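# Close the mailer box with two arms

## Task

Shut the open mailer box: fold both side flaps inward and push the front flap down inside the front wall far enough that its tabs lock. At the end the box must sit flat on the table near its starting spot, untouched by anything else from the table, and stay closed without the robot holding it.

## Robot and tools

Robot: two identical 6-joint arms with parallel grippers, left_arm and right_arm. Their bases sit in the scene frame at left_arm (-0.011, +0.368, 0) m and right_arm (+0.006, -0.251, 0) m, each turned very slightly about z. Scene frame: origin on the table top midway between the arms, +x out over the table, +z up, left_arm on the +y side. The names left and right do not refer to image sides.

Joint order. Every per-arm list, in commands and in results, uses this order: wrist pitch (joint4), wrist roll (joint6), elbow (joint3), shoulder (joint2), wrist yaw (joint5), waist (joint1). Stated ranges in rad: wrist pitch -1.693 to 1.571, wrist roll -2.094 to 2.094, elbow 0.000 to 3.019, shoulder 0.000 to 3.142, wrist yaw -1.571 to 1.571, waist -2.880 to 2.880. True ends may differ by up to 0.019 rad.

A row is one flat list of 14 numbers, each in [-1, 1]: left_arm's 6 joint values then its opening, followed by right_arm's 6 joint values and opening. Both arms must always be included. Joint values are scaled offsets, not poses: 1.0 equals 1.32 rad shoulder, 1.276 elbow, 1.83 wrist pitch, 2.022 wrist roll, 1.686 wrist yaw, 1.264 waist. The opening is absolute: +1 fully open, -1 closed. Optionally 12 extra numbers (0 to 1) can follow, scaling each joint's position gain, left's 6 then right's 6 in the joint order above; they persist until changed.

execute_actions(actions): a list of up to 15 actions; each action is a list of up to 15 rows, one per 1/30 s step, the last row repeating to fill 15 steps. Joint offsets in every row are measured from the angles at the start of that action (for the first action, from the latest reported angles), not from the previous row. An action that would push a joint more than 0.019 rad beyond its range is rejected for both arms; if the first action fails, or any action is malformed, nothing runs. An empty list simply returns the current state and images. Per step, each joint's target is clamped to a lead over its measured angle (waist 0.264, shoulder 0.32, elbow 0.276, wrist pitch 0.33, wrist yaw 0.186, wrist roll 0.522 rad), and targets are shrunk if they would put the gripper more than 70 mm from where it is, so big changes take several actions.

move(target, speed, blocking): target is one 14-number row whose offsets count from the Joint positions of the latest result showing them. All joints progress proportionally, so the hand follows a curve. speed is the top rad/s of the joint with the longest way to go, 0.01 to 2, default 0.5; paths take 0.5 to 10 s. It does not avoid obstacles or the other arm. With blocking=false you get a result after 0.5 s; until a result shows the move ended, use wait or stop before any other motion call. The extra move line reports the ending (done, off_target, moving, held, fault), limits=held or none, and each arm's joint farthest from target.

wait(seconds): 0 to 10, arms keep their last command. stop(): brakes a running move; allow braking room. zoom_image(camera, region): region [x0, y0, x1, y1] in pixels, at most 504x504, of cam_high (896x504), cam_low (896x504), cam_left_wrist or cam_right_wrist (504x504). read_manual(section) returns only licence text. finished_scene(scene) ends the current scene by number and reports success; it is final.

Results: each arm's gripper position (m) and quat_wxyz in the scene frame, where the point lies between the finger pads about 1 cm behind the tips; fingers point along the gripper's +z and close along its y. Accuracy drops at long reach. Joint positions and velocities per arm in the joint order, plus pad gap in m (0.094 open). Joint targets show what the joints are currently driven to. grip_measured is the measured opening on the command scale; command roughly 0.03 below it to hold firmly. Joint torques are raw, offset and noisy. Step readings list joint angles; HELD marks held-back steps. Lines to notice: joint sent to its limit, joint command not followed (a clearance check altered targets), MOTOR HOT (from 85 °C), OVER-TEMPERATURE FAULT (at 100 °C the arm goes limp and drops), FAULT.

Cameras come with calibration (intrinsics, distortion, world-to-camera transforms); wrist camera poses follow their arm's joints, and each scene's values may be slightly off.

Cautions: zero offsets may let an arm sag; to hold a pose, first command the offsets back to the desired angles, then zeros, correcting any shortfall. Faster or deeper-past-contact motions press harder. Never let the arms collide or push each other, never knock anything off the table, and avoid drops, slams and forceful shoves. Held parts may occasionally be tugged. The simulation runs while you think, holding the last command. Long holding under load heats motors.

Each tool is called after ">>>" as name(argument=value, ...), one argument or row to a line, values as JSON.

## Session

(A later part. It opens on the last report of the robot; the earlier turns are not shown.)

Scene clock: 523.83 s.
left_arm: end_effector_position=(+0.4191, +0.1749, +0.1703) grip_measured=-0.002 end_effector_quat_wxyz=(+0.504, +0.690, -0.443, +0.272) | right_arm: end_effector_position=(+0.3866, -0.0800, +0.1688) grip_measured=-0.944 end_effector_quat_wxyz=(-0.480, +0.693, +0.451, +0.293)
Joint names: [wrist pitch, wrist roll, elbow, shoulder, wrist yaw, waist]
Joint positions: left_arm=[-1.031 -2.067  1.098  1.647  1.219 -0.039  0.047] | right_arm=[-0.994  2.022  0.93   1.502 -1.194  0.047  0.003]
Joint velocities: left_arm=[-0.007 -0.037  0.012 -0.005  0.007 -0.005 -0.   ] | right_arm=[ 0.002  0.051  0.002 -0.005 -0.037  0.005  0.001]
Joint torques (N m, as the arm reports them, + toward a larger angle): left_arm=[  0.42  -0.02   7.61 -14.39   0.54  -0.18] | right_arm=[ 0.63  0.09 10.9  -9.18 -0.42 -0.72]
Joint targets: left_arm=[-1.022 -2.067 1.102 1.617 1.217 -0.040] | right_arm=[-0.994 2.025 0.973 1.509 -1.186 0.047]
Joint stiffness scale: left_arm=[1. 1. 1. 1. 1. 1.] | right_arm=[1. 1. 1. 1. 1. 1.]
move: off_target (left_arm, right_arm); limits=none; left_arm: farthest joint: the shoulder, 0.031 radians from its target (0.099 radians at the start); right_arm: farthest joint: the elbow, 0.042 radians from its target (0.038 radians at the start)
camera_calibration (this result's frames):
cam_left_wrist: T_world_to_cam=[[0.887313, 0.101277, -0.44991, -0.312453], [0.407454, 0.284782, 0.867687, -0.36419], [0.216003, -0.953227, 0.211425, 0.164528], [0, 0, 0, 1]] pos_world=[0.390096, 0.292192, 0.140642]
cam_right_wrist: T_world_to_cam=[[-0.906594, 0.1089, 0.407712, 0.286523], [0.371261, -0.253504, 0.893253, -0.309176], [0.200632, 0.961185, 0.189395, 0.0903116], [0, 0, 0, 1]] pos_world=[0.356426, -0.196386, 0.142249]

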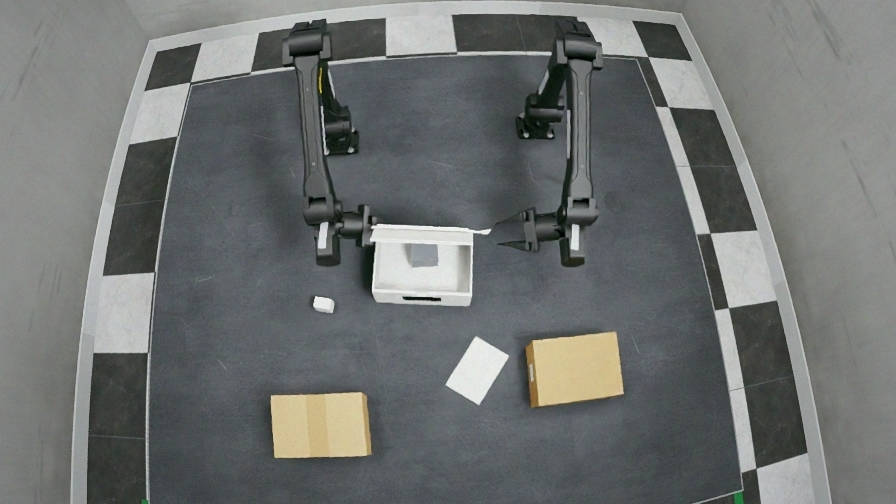

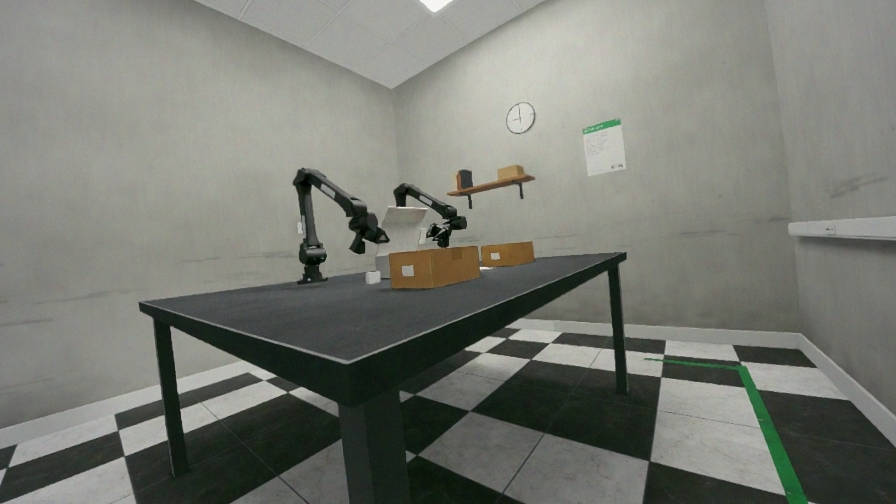

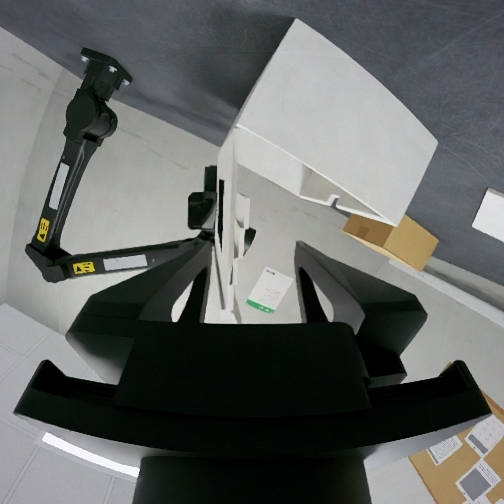

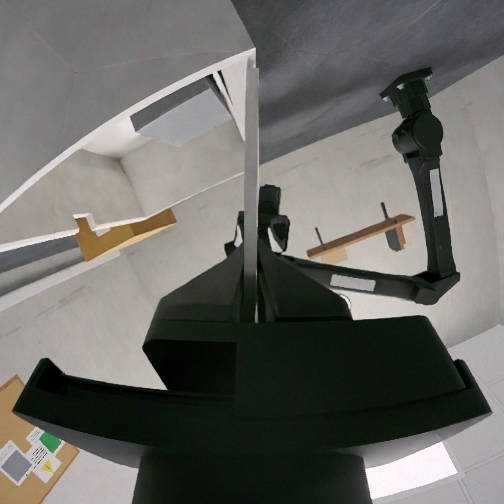

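>>> move(
  target=[0.02,0,-0.143,-0.13,0,-0.014,0,0,0,0.03,0.005,0,0,-1],
  speed=0.25,
)

>>> move(
  target=[-0.008,0,0.1,0.065,0,-0.11,0,0,0,0.03,0.005,0,0,-1],
  speed=0.2,
)

>>> zoom_image(
  camera="cam_high",
  region=[300, 180, 560, 330],
)

Scene clock: 541.13 s.
left_arm: end_effector_position=(+0.3515, +0.1758, +0.1680) grip_measured=-0.002 end_effector_quat_wxyz=(+0.507, +0.690, -0.444, +0.265) | right_arm: end_effector_position=(+0.3860, -0.0799, +0.1688) grip_measured=-0.944 end_effector_quat_wxyz=(-0.481, +0.693, +0.450, +0.293)
Joint names: [wrist pitch, wrist roll, elbow, shoulder, wrist yaw, waist]
Joint positions: left_arm=[-1.003 -2.067  0.91   1.498  1.219 -0.05   0.047] | right_arm=[-0.994  2.022  0.929  1.502 -1.197  0.047  0.003]
Joint velocities: left_arm=[-0.007  0.007 -0.002 -0.015 -0.022 -0.005  0.001] | right_arm=[ 0.012  0.007 -0.007 -0.005 -0.037 -0.005 -0.001]
Joint torques (N m, as the arm reports them, + toward a larger angle): left_arm=[  0.42  -0.02   7.58 -11.77   0.63  -0.78] | right_arm=[ 0.52  0.   10.76 -8.63 -0.6  -0.02]
Joint targets: left_arm=[-0.994 -2.067 0.915 1.475 1.219 -0.057] | right_arm=[-0.994 2.022 0.968 1.509 -1.194 0.047]
Joint stiffness scale: left_arm=[1. 1. 1. 1. 1. 1.] | right_arm=[1. 1. 1. 1. 1. 1.]
move: off_target (left_arm, right_arm); limits=none; left_arm: farthest joint: the shoulder, 0.023 radians from its target (0.172 radians at the start); right_arm: farthest joint: the elbow, 0.040 radians from its target (0.038 radians at the start)
camera_calibration (this result's frames):
cam_left_wrist: T_world_to_cam=[[0.883155, 0.0922228, -0.459925, -0.248791], [0.420343, 0.279598, 0.863213, -0.337748], [0.208202, -0.955678, 0.208163, 0.184144], [0, 0, 0, 1]] pos_world=[0.323352, 0.29336, 0.138792]
cam_right_wrist: T_world_to_cam=[[-0.905933, 0.107663, 0.409505, 0.285365], [0.37271, -0.25618, 0.891885, -0.309474], [0.20093, 0.960615, 0.191955, 0.0896569], [0, 0, 0, 1]] pos_world=[0.355851, -0.19613, 0.141946]

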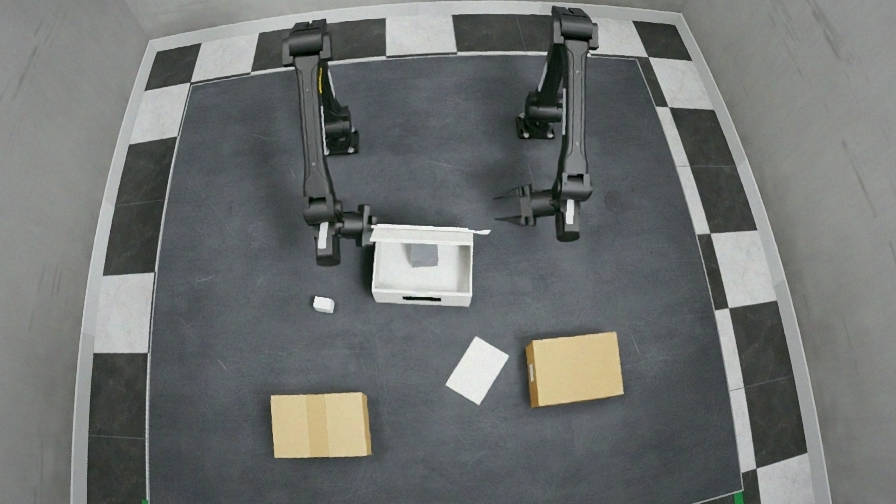

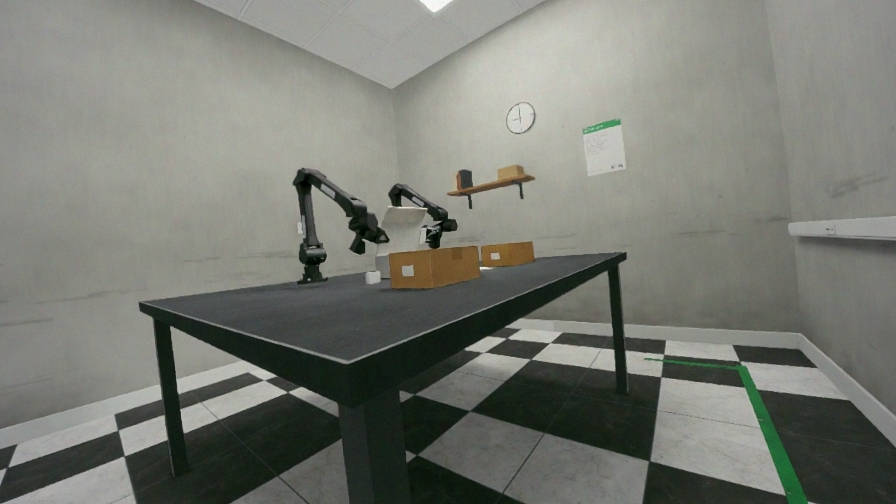

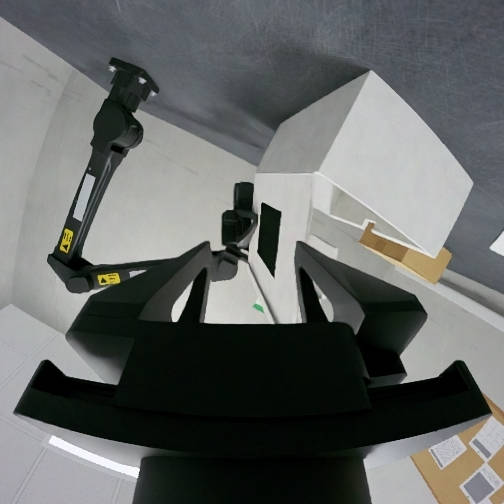

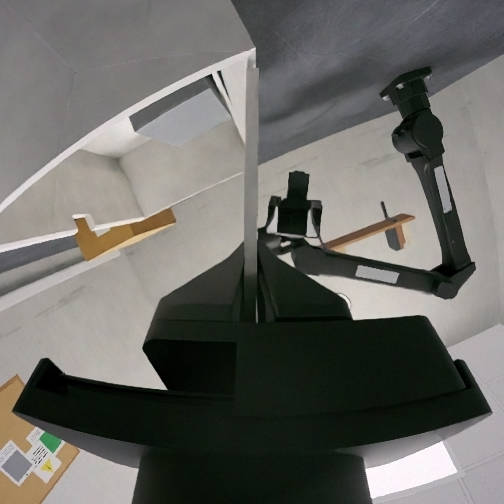

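Scene clock: 542.23 s.
left_arm: end_effector_position=(+0.3526, +0.1207, +0.1711) grip_measured=-0.002 end_effector_quat_wxyz=(+0.522, +0.655, -0.493, +0.235) | right_arm: end_effector_position=(+0.3860, -0.0798, +0.1689) grip_measured=-0.944 end_effector_quat_wxyz=(-0.481, +0.693, +0.450, +0.293)
Joint names: [wrist pitch, wrist roll, elbow, shoulder, wrist yaw, waist]
Joint positions: left_arm=[-1.01  -2.067  0.998  1.566  1.219 -0.188  0.047] | right_arm=[-0.994  2.022  0.929  1.502 -1.197  0.047  0.003]
Joint velocities: left_arm=[-0.007 -0.051  0.022 -0.005 -0.007 -0.005 -0.001] | right_arm=[ 0.002  0.095 -0.007 -0.024 -0.051 -0.005 -0.   ]
Joint torques (N m, as the arm reports them, + toward a larger angle): left_arm=[-0.35 -0.01 10.57 -9.33  0.62 -0.31] | right_arm=[ 0.7   0.04 10.76 -9.07 -0.69 -0.13]
Joint targets: left_arm=[-1.018 -2.067 1.038 1.584 1.219 -0.189] | right_arm=[-0.994 2.022 0.967 1.509 -1.197 0.047]
Joint stiffness scale: left_arm=[1. 1. 1. 1. 1. 1.] | right_arm=[1. 1. 1. 1. 1. 1.]
move: off_target (left_arm, right_arm); limits=none; left_arm: farthest joint: the elbow, 0.039 radians from its target (0.127 radians at the start); right_arm: farthest joint: the elbow, 0.039 radians from its target (0.039 radians at the start)
camera_calibration (this result's frames):
cam_left_wrist: T_world_to_cam=[[0.893692, -0.0316277, -0.447564, -0.234169], [0.442903, 0.221747, 0.868715, -0.327437], [0.0717708, -0.974591, 0.212182, 0.180363], [0, 0, 0, 1]] pos_world=[0.341353, 0.240982, 0.141374]
cam_right_wrist: T_world_to_cam=[[-0.905923, 0.107349, 0.409609, 0.285262], [0.372732, -0.256859, 0.891681, -0.309598], [0.200933, 0.960468, 0.192683, 0.0894523], [0, 0, 0, 1]] pos_world=[0.355849, -0.196062, 0.14198]

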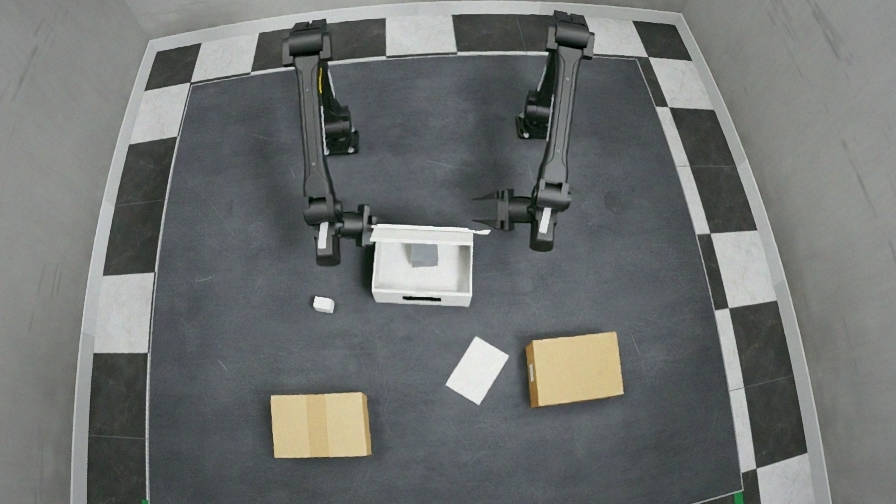

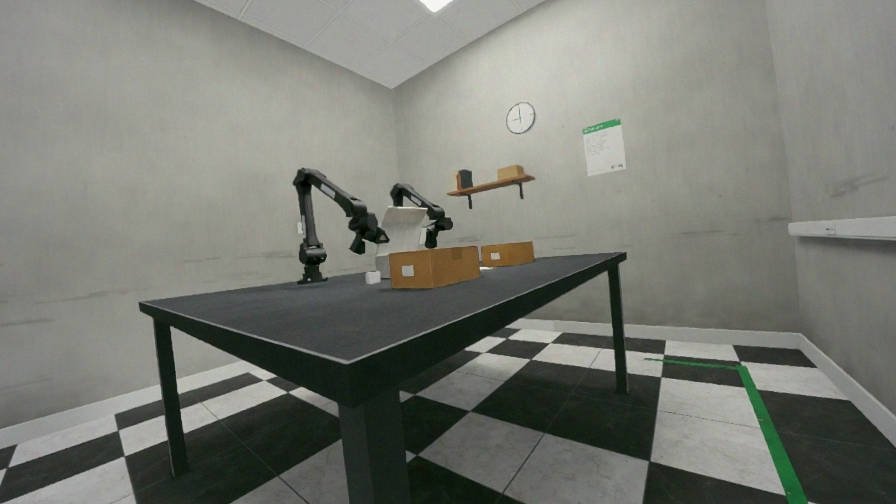

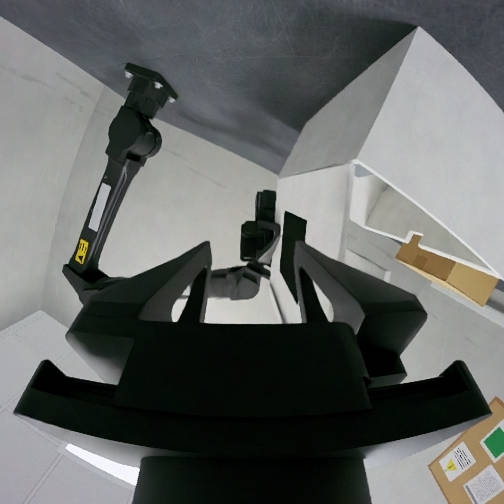

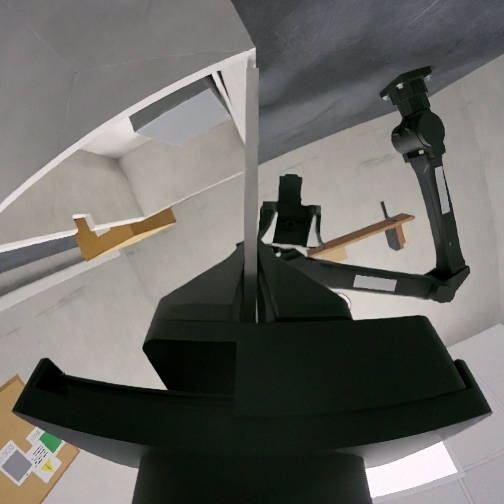

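Region (300, 180, 560, 330) of cam_high's 896x504 image, scaled by 1.938, with more detail than that image has; it fills the top 291 rows of this view, and the rest is white.

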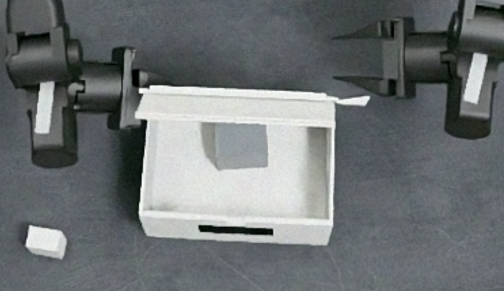

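>>> move(
  target=[-0.012,0,0.135,0.09,0,0.052,0,0,0,0.03,0.005,0,0,-1],
  speed=0.1,
)

>>> zoom_image(
  camera="cam_high",
  region=[300, 180, 560, 330],
)

Scene clock: 555.43 s.
left_arm: end_effector_position=(+0.3990, +0.1290, +0.1719) grip_measured=-0.002 end_effector_quat_wxyz=(+0.519, +0.665, -0.478, +0.243) | right_arm: end_effector_position=(+0.3890, -0.0796, +0.1692) grip_measured=-0.944 end_effector_quat_wxyz=(-0.484, +0.695, +0.445, +0.291)
Joint names: [wrist pitch, wrist roll, elbow, shoulder, wrist yaw, waist]
Joint positions: left_arm=[-1.041 -2.067  1.111  1.654  1.221 -0.147  0.047] | right_arm=[-0.992  2.036  0.936  1.509 -1.2    0.047  0.003]
Joint velocities: left_arm=[-0.002 -0.051 -0.012 -0.015 -0.007  0.015 -0.   ] | right_arm=[-0.012  0.007 -0.012 -0.015 -0.037 -0.015  0.001]
Joint torques (N m, as the arm reports them, + toward a larger angle): left_arm=[ 0.36 -0.02 12.37 -9.87  0.52  1.9 ] | right_arm=[ 0.53 -0.12  9.97 -9.99 -0.59 -0.79]
Joint targets: left_arm=[-1.032 -2.067 1.171 1.684 1.219 -0.122] | right_arm=[-0.994 2.022 0.967 1.509 -1.198 0.047]
Joint stiffness scale: left_arm=[1. 1. 1. 1. 1. 1.] | right_arm=[1. 1. 1. 1. 1. 1.]
move: off_target (left_arm, right_arm); limits=none; left_arm: farthest joint: the elbow, 0.059 radians from its target (0.172 radians at the start); right_arm: farthest joint: the elbow, 0.031 radians from its target (0.039 radians at the start)
camera_calibration (this result's frames):
cam_left_wrist: T_world_to_cam=[[0.890978, 0.00426011, -0.454027, -0.277472], [0.43975, 0.240861, 0.86522, -0.351084], [0.113043, -0.97055, 0.212728, 0.16781], [0, 0, 0, 1]] pos_world=[0.382641, 0.248613, 0.142087]
cam_right_wrist: T_world_to_cam=[[-0.900828, 0.111, 0.419747, 0.284449], [0.381134, -0.260881, 0.886949, -0.313666], [0.207955, 0.958968, 0.192703, 0.0856937], [0, 0, 0, 1]] pos_world=[0.357968, -0.195581, 0.142296]

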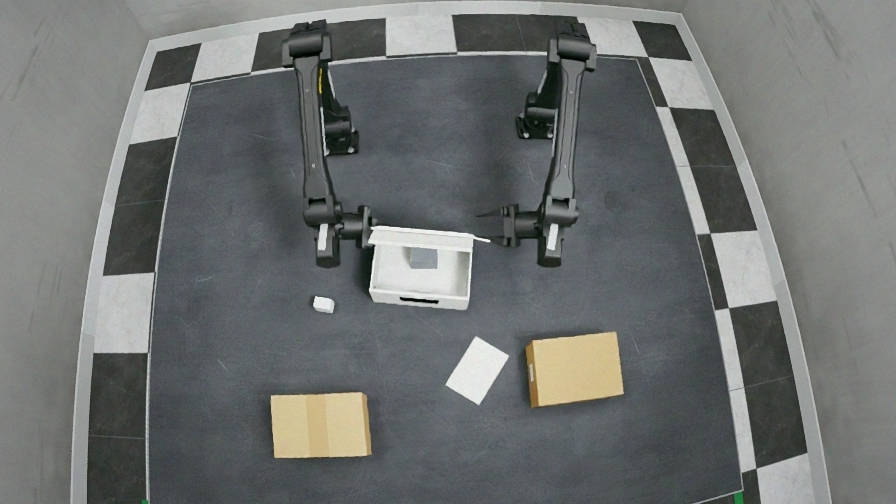

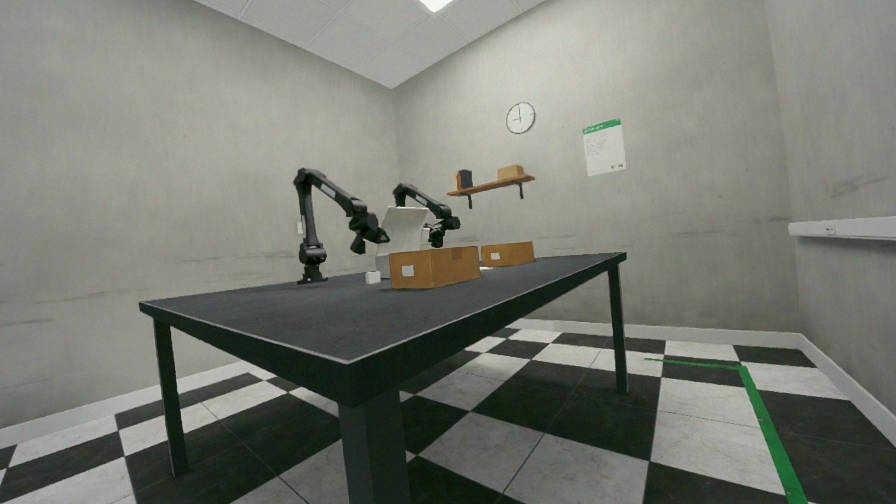

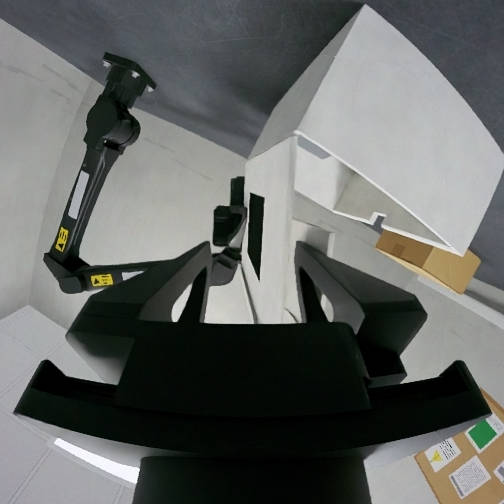

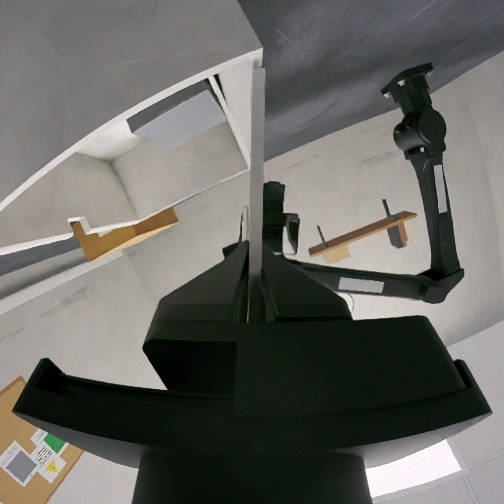

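Region (300, 180, 560, 330) of cam_high's 896x504 image, scaled by 1.938, with more detail than that image has; it fills the top 291 rows of this view, and the rest is white.

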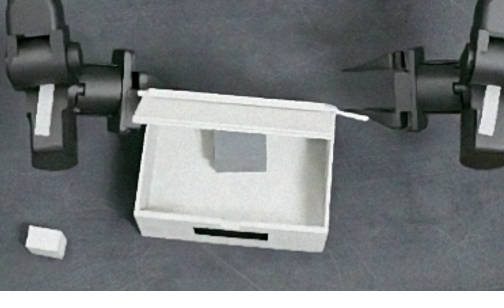

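>>> move(
  target=[0,0,-0.03,-0.04,0,0.05,0,0,-0.007,0.025,-0.005,0,0,-1],
  speed=0.1,
)

>>> move(
  target=[-0.005,0,0.12,0.085,0,0.022,0,0,0,0.025,0,0,0,-1],
  speed=0.08,
)

>>> zoom_image(
  camera="cam_high",
  region=[300, 180, 560, 330],
)

Scene clock: 571.40 s.
left_arm: end_effector_position=(+0.3979, +0.1556, +0.1694) grip_measured=-0.002 end_effector_quat_wxyz=(+0.516, +0.682, -0.453, +0.253) | right_arm: end_effector_position=(+0.3892, -0.0797, +0.1692) grip_measured=-0.945 end_effector_quat_wxyz=(-0.482, +0.693, +0.449, +0.293)
Joint names: [wrist pitch, wrist roll, elbow, shoulder, wrist yaw, waist]
Joint positions: left_arm=[-1.041 -2.067  1.07   1.629  1.223 -0.088  0.047] | right_arm=[-0.992  2.026  0.936  1.509 -1.2    0.046  0.003]
Joint velocities: left_arm=[ 0.002  0.051 -0.002  0.015  0.022 -0.005 -0.001] | right_arm=[-0.002  0.022 -0.017  0.005 -0.037 -0.005  0.   ]
Joint torques (N m, as the arm reports them, + toward a larger angle): left_arm=[ -0.02  -0.02   7.45 -13.98   0.54   0.06] | right_arm=[ 0.54 -0.02 10.12 -9.91 -0.73  0.18]
Joint targets: left_arm=[-1.041 -2.067 1.073 1.601 1.221 -0.084] | right_arm=[-0.992 2.022 0.968 1.503 -1.200 0.046]
Joint stiffness scale: left_arm=[1. 1. 1. 1. 1. 1.] | right_arm=[1. 1. 1. 1. 1. 1.]
move: off_target (left_arm, right_arm); limits=none; left_arm: farthest joint: the shoulder, 0.028 radians from its target (0.053 radians at the start); right_arm: farthest joint: the elbow, 0.032 radians from its target (0.032 radians at the start)
camera_calibration (this result's frames):
cam_left_wrist: T_world_to_cam=[[0.881327, 0.0576721, -0.468975, -0.279625], [0.439088, 0.266671, 0.857956, -0.357382], [0.174542, -0.962061, 0.209701, 0.169038], [0, 0, 0, 1]] pos_world=[0.373859, 0.274055, 0.140034]
cam_right_wrist: T_world_to_cam=[[-0.905016, 0.108113, 0.411409, 0.287381], [0.3737, -0.259959, 0.890376, -0.311362], [0.203211, 0.959548, 0.194866, 0.0873345], [0, 0, 0, 1]] pos_world=[0.358693, -0.195813, 0.14198]

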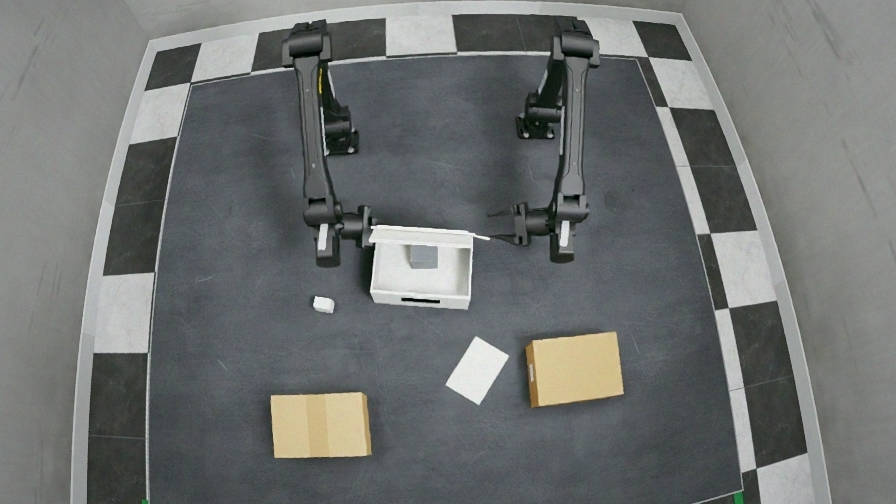

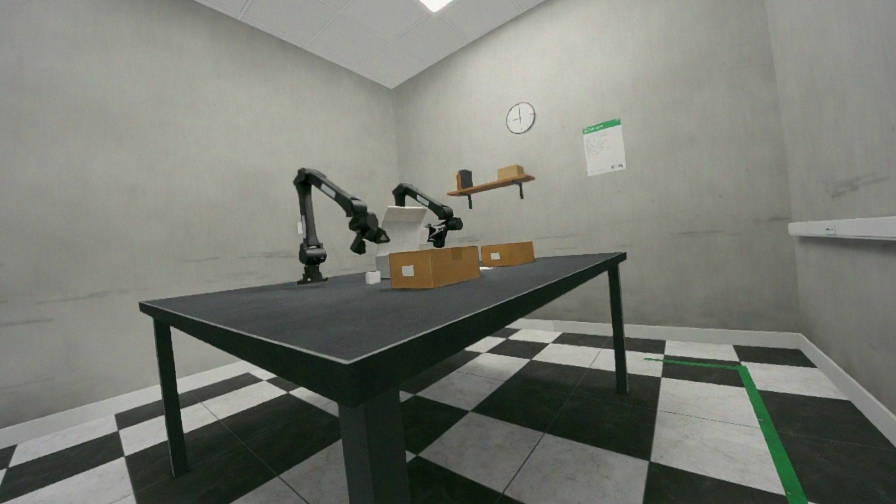

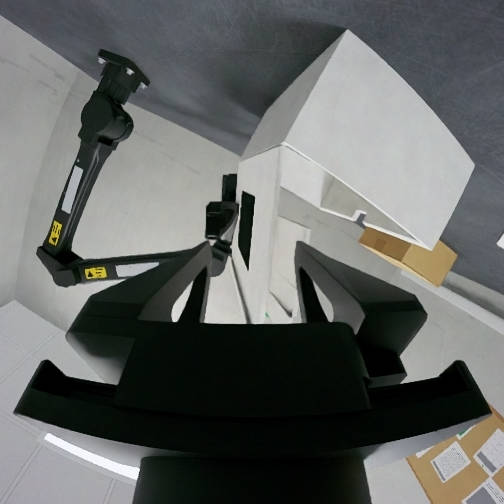

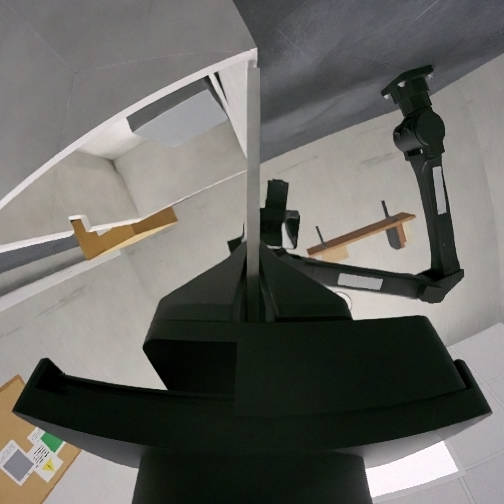

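Scene clock: 573.60 s.
left_arm: end_effector_position=(+0.4420, +0.1599, +0.1658) grip_measured=-0.002 end_effector_quat_wxyz=(+0.510, +0.683, -0.451, +0.265) | right_arm: end_effector_position=(+0.3892, -0.0797, +0.1692) grip_measured=-0.945 end_effector_quat_wxyz=(-0.482, +0.693, +0.449, +0.293)
Joint names: [wrist pitch, wrist roll, elbow, shoulder, wrist yaw, waist]
Joint positions: left_arm=[-1.042 -2.067  1.18   1.721  1.223 -0.067  0.047] | right_arm=[-0.992  2.026  0.936  1.509 -1.2    0.046  0.003]
Joint velocities: left_arm=[-0.012  0.007 -0.002  0.005  0.007 -0.015 -0.001] | right_arm=[-0.007 -0.037 -0.002 -0.015 -0.007 -0.015  0.001]
Joint torques (N m, as the arm reports them, + toward a larger angle): left_arm=[ -0.38  -0.02  10.91 -11.42   0.63   0.51] | right_arm=[ 0.5   0.1  10.02 -9.39 -0.68 -0.31]
Joint targets: left_arm=[-1.050 -2.067 1.222 1.741 1.223 -0.060] | right_arm=[-0.992 2.026 0.968 1.509 -1.200 0.046]
Joint stiffness scale: left_arm=[1. 1. 1. 1. 1. 1.] | right_arm=[1. 1. 1. 1. 1. 1.]
move: off_target (left_arm, right_arm); limits=none; left_arm: farthest joint: the elbow, 0.043 radians from its target (0.154 radians at the start); right_arm: farthest joint: the elbow, 0.032 radians from its target (0.032 radians at the start)
camera_calibration (this result's frames):
cam_left_wrist: T_world_to_cam=[[0.88838, 0.0746382, -0.453001, -0.328901], [0.417909, 0.277063, 0.86521, -0.36827], [0.190087, -0.957949, 0.214945, 0.157873], [0, 0, 0, 1]] pos_world=[0.416082, 0.277817, 0.135705]
cam_right_wrist: T_world_to_cam=[[-0.905016, 0.108113, 0.411409, 0.287381], [0.3737, -0.259959, 0.890376, -0.311362], [0.203211, 0.959548, 0.194866, 0.0873345], [0, 0, 0, 1]] pos_world=[0.358693, -0.195813, 0.14198]

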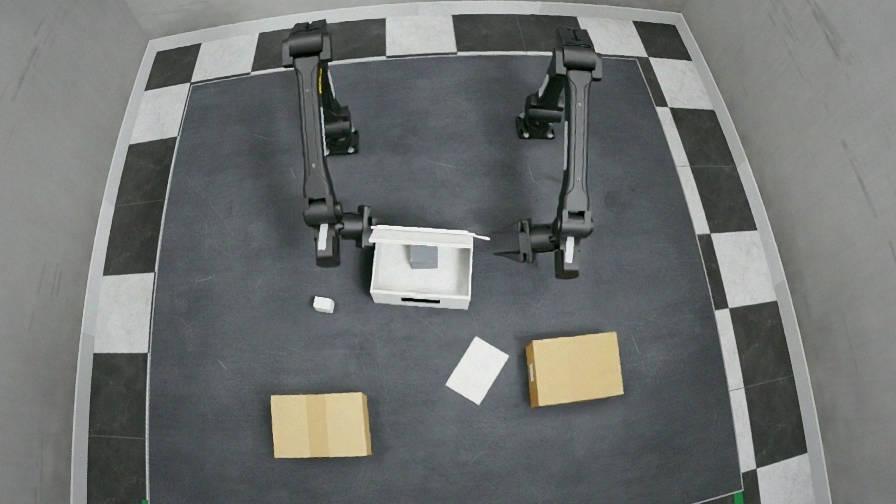

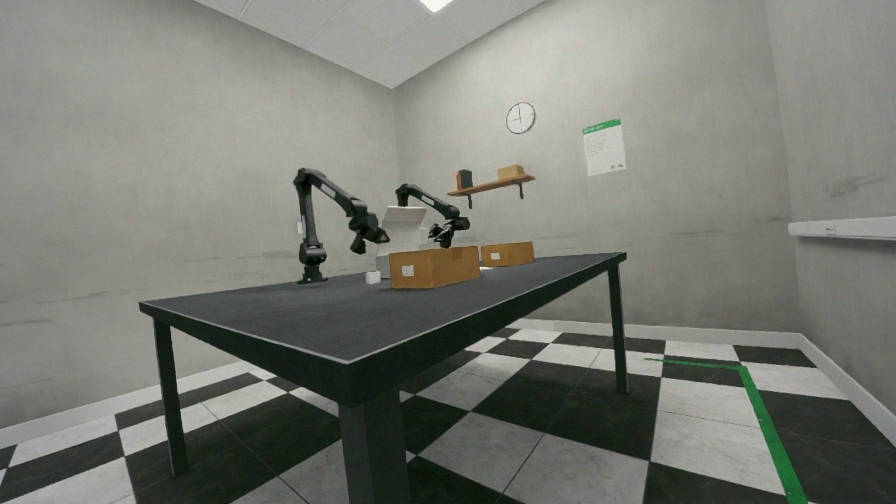

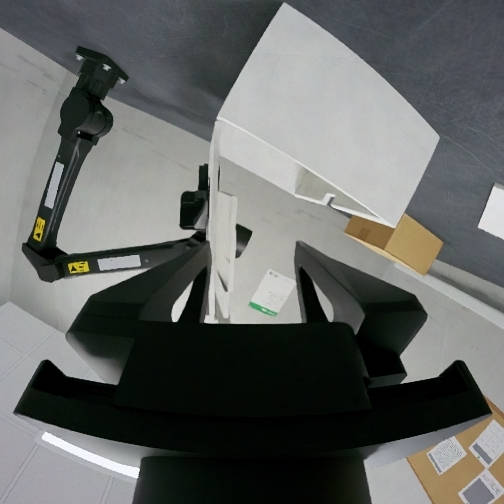

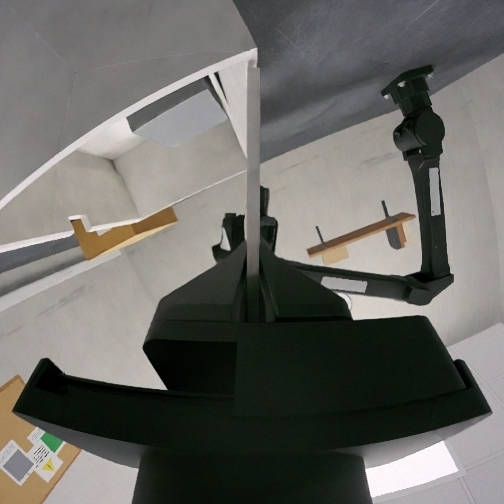

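Region (300, 180, 560, 330) of cam_high's 896x504 image, scaled by 1.938, with more detail than that image has; it fills the top 291 rows of this view, and the rest is white.

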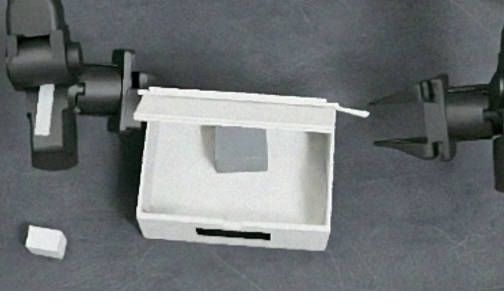

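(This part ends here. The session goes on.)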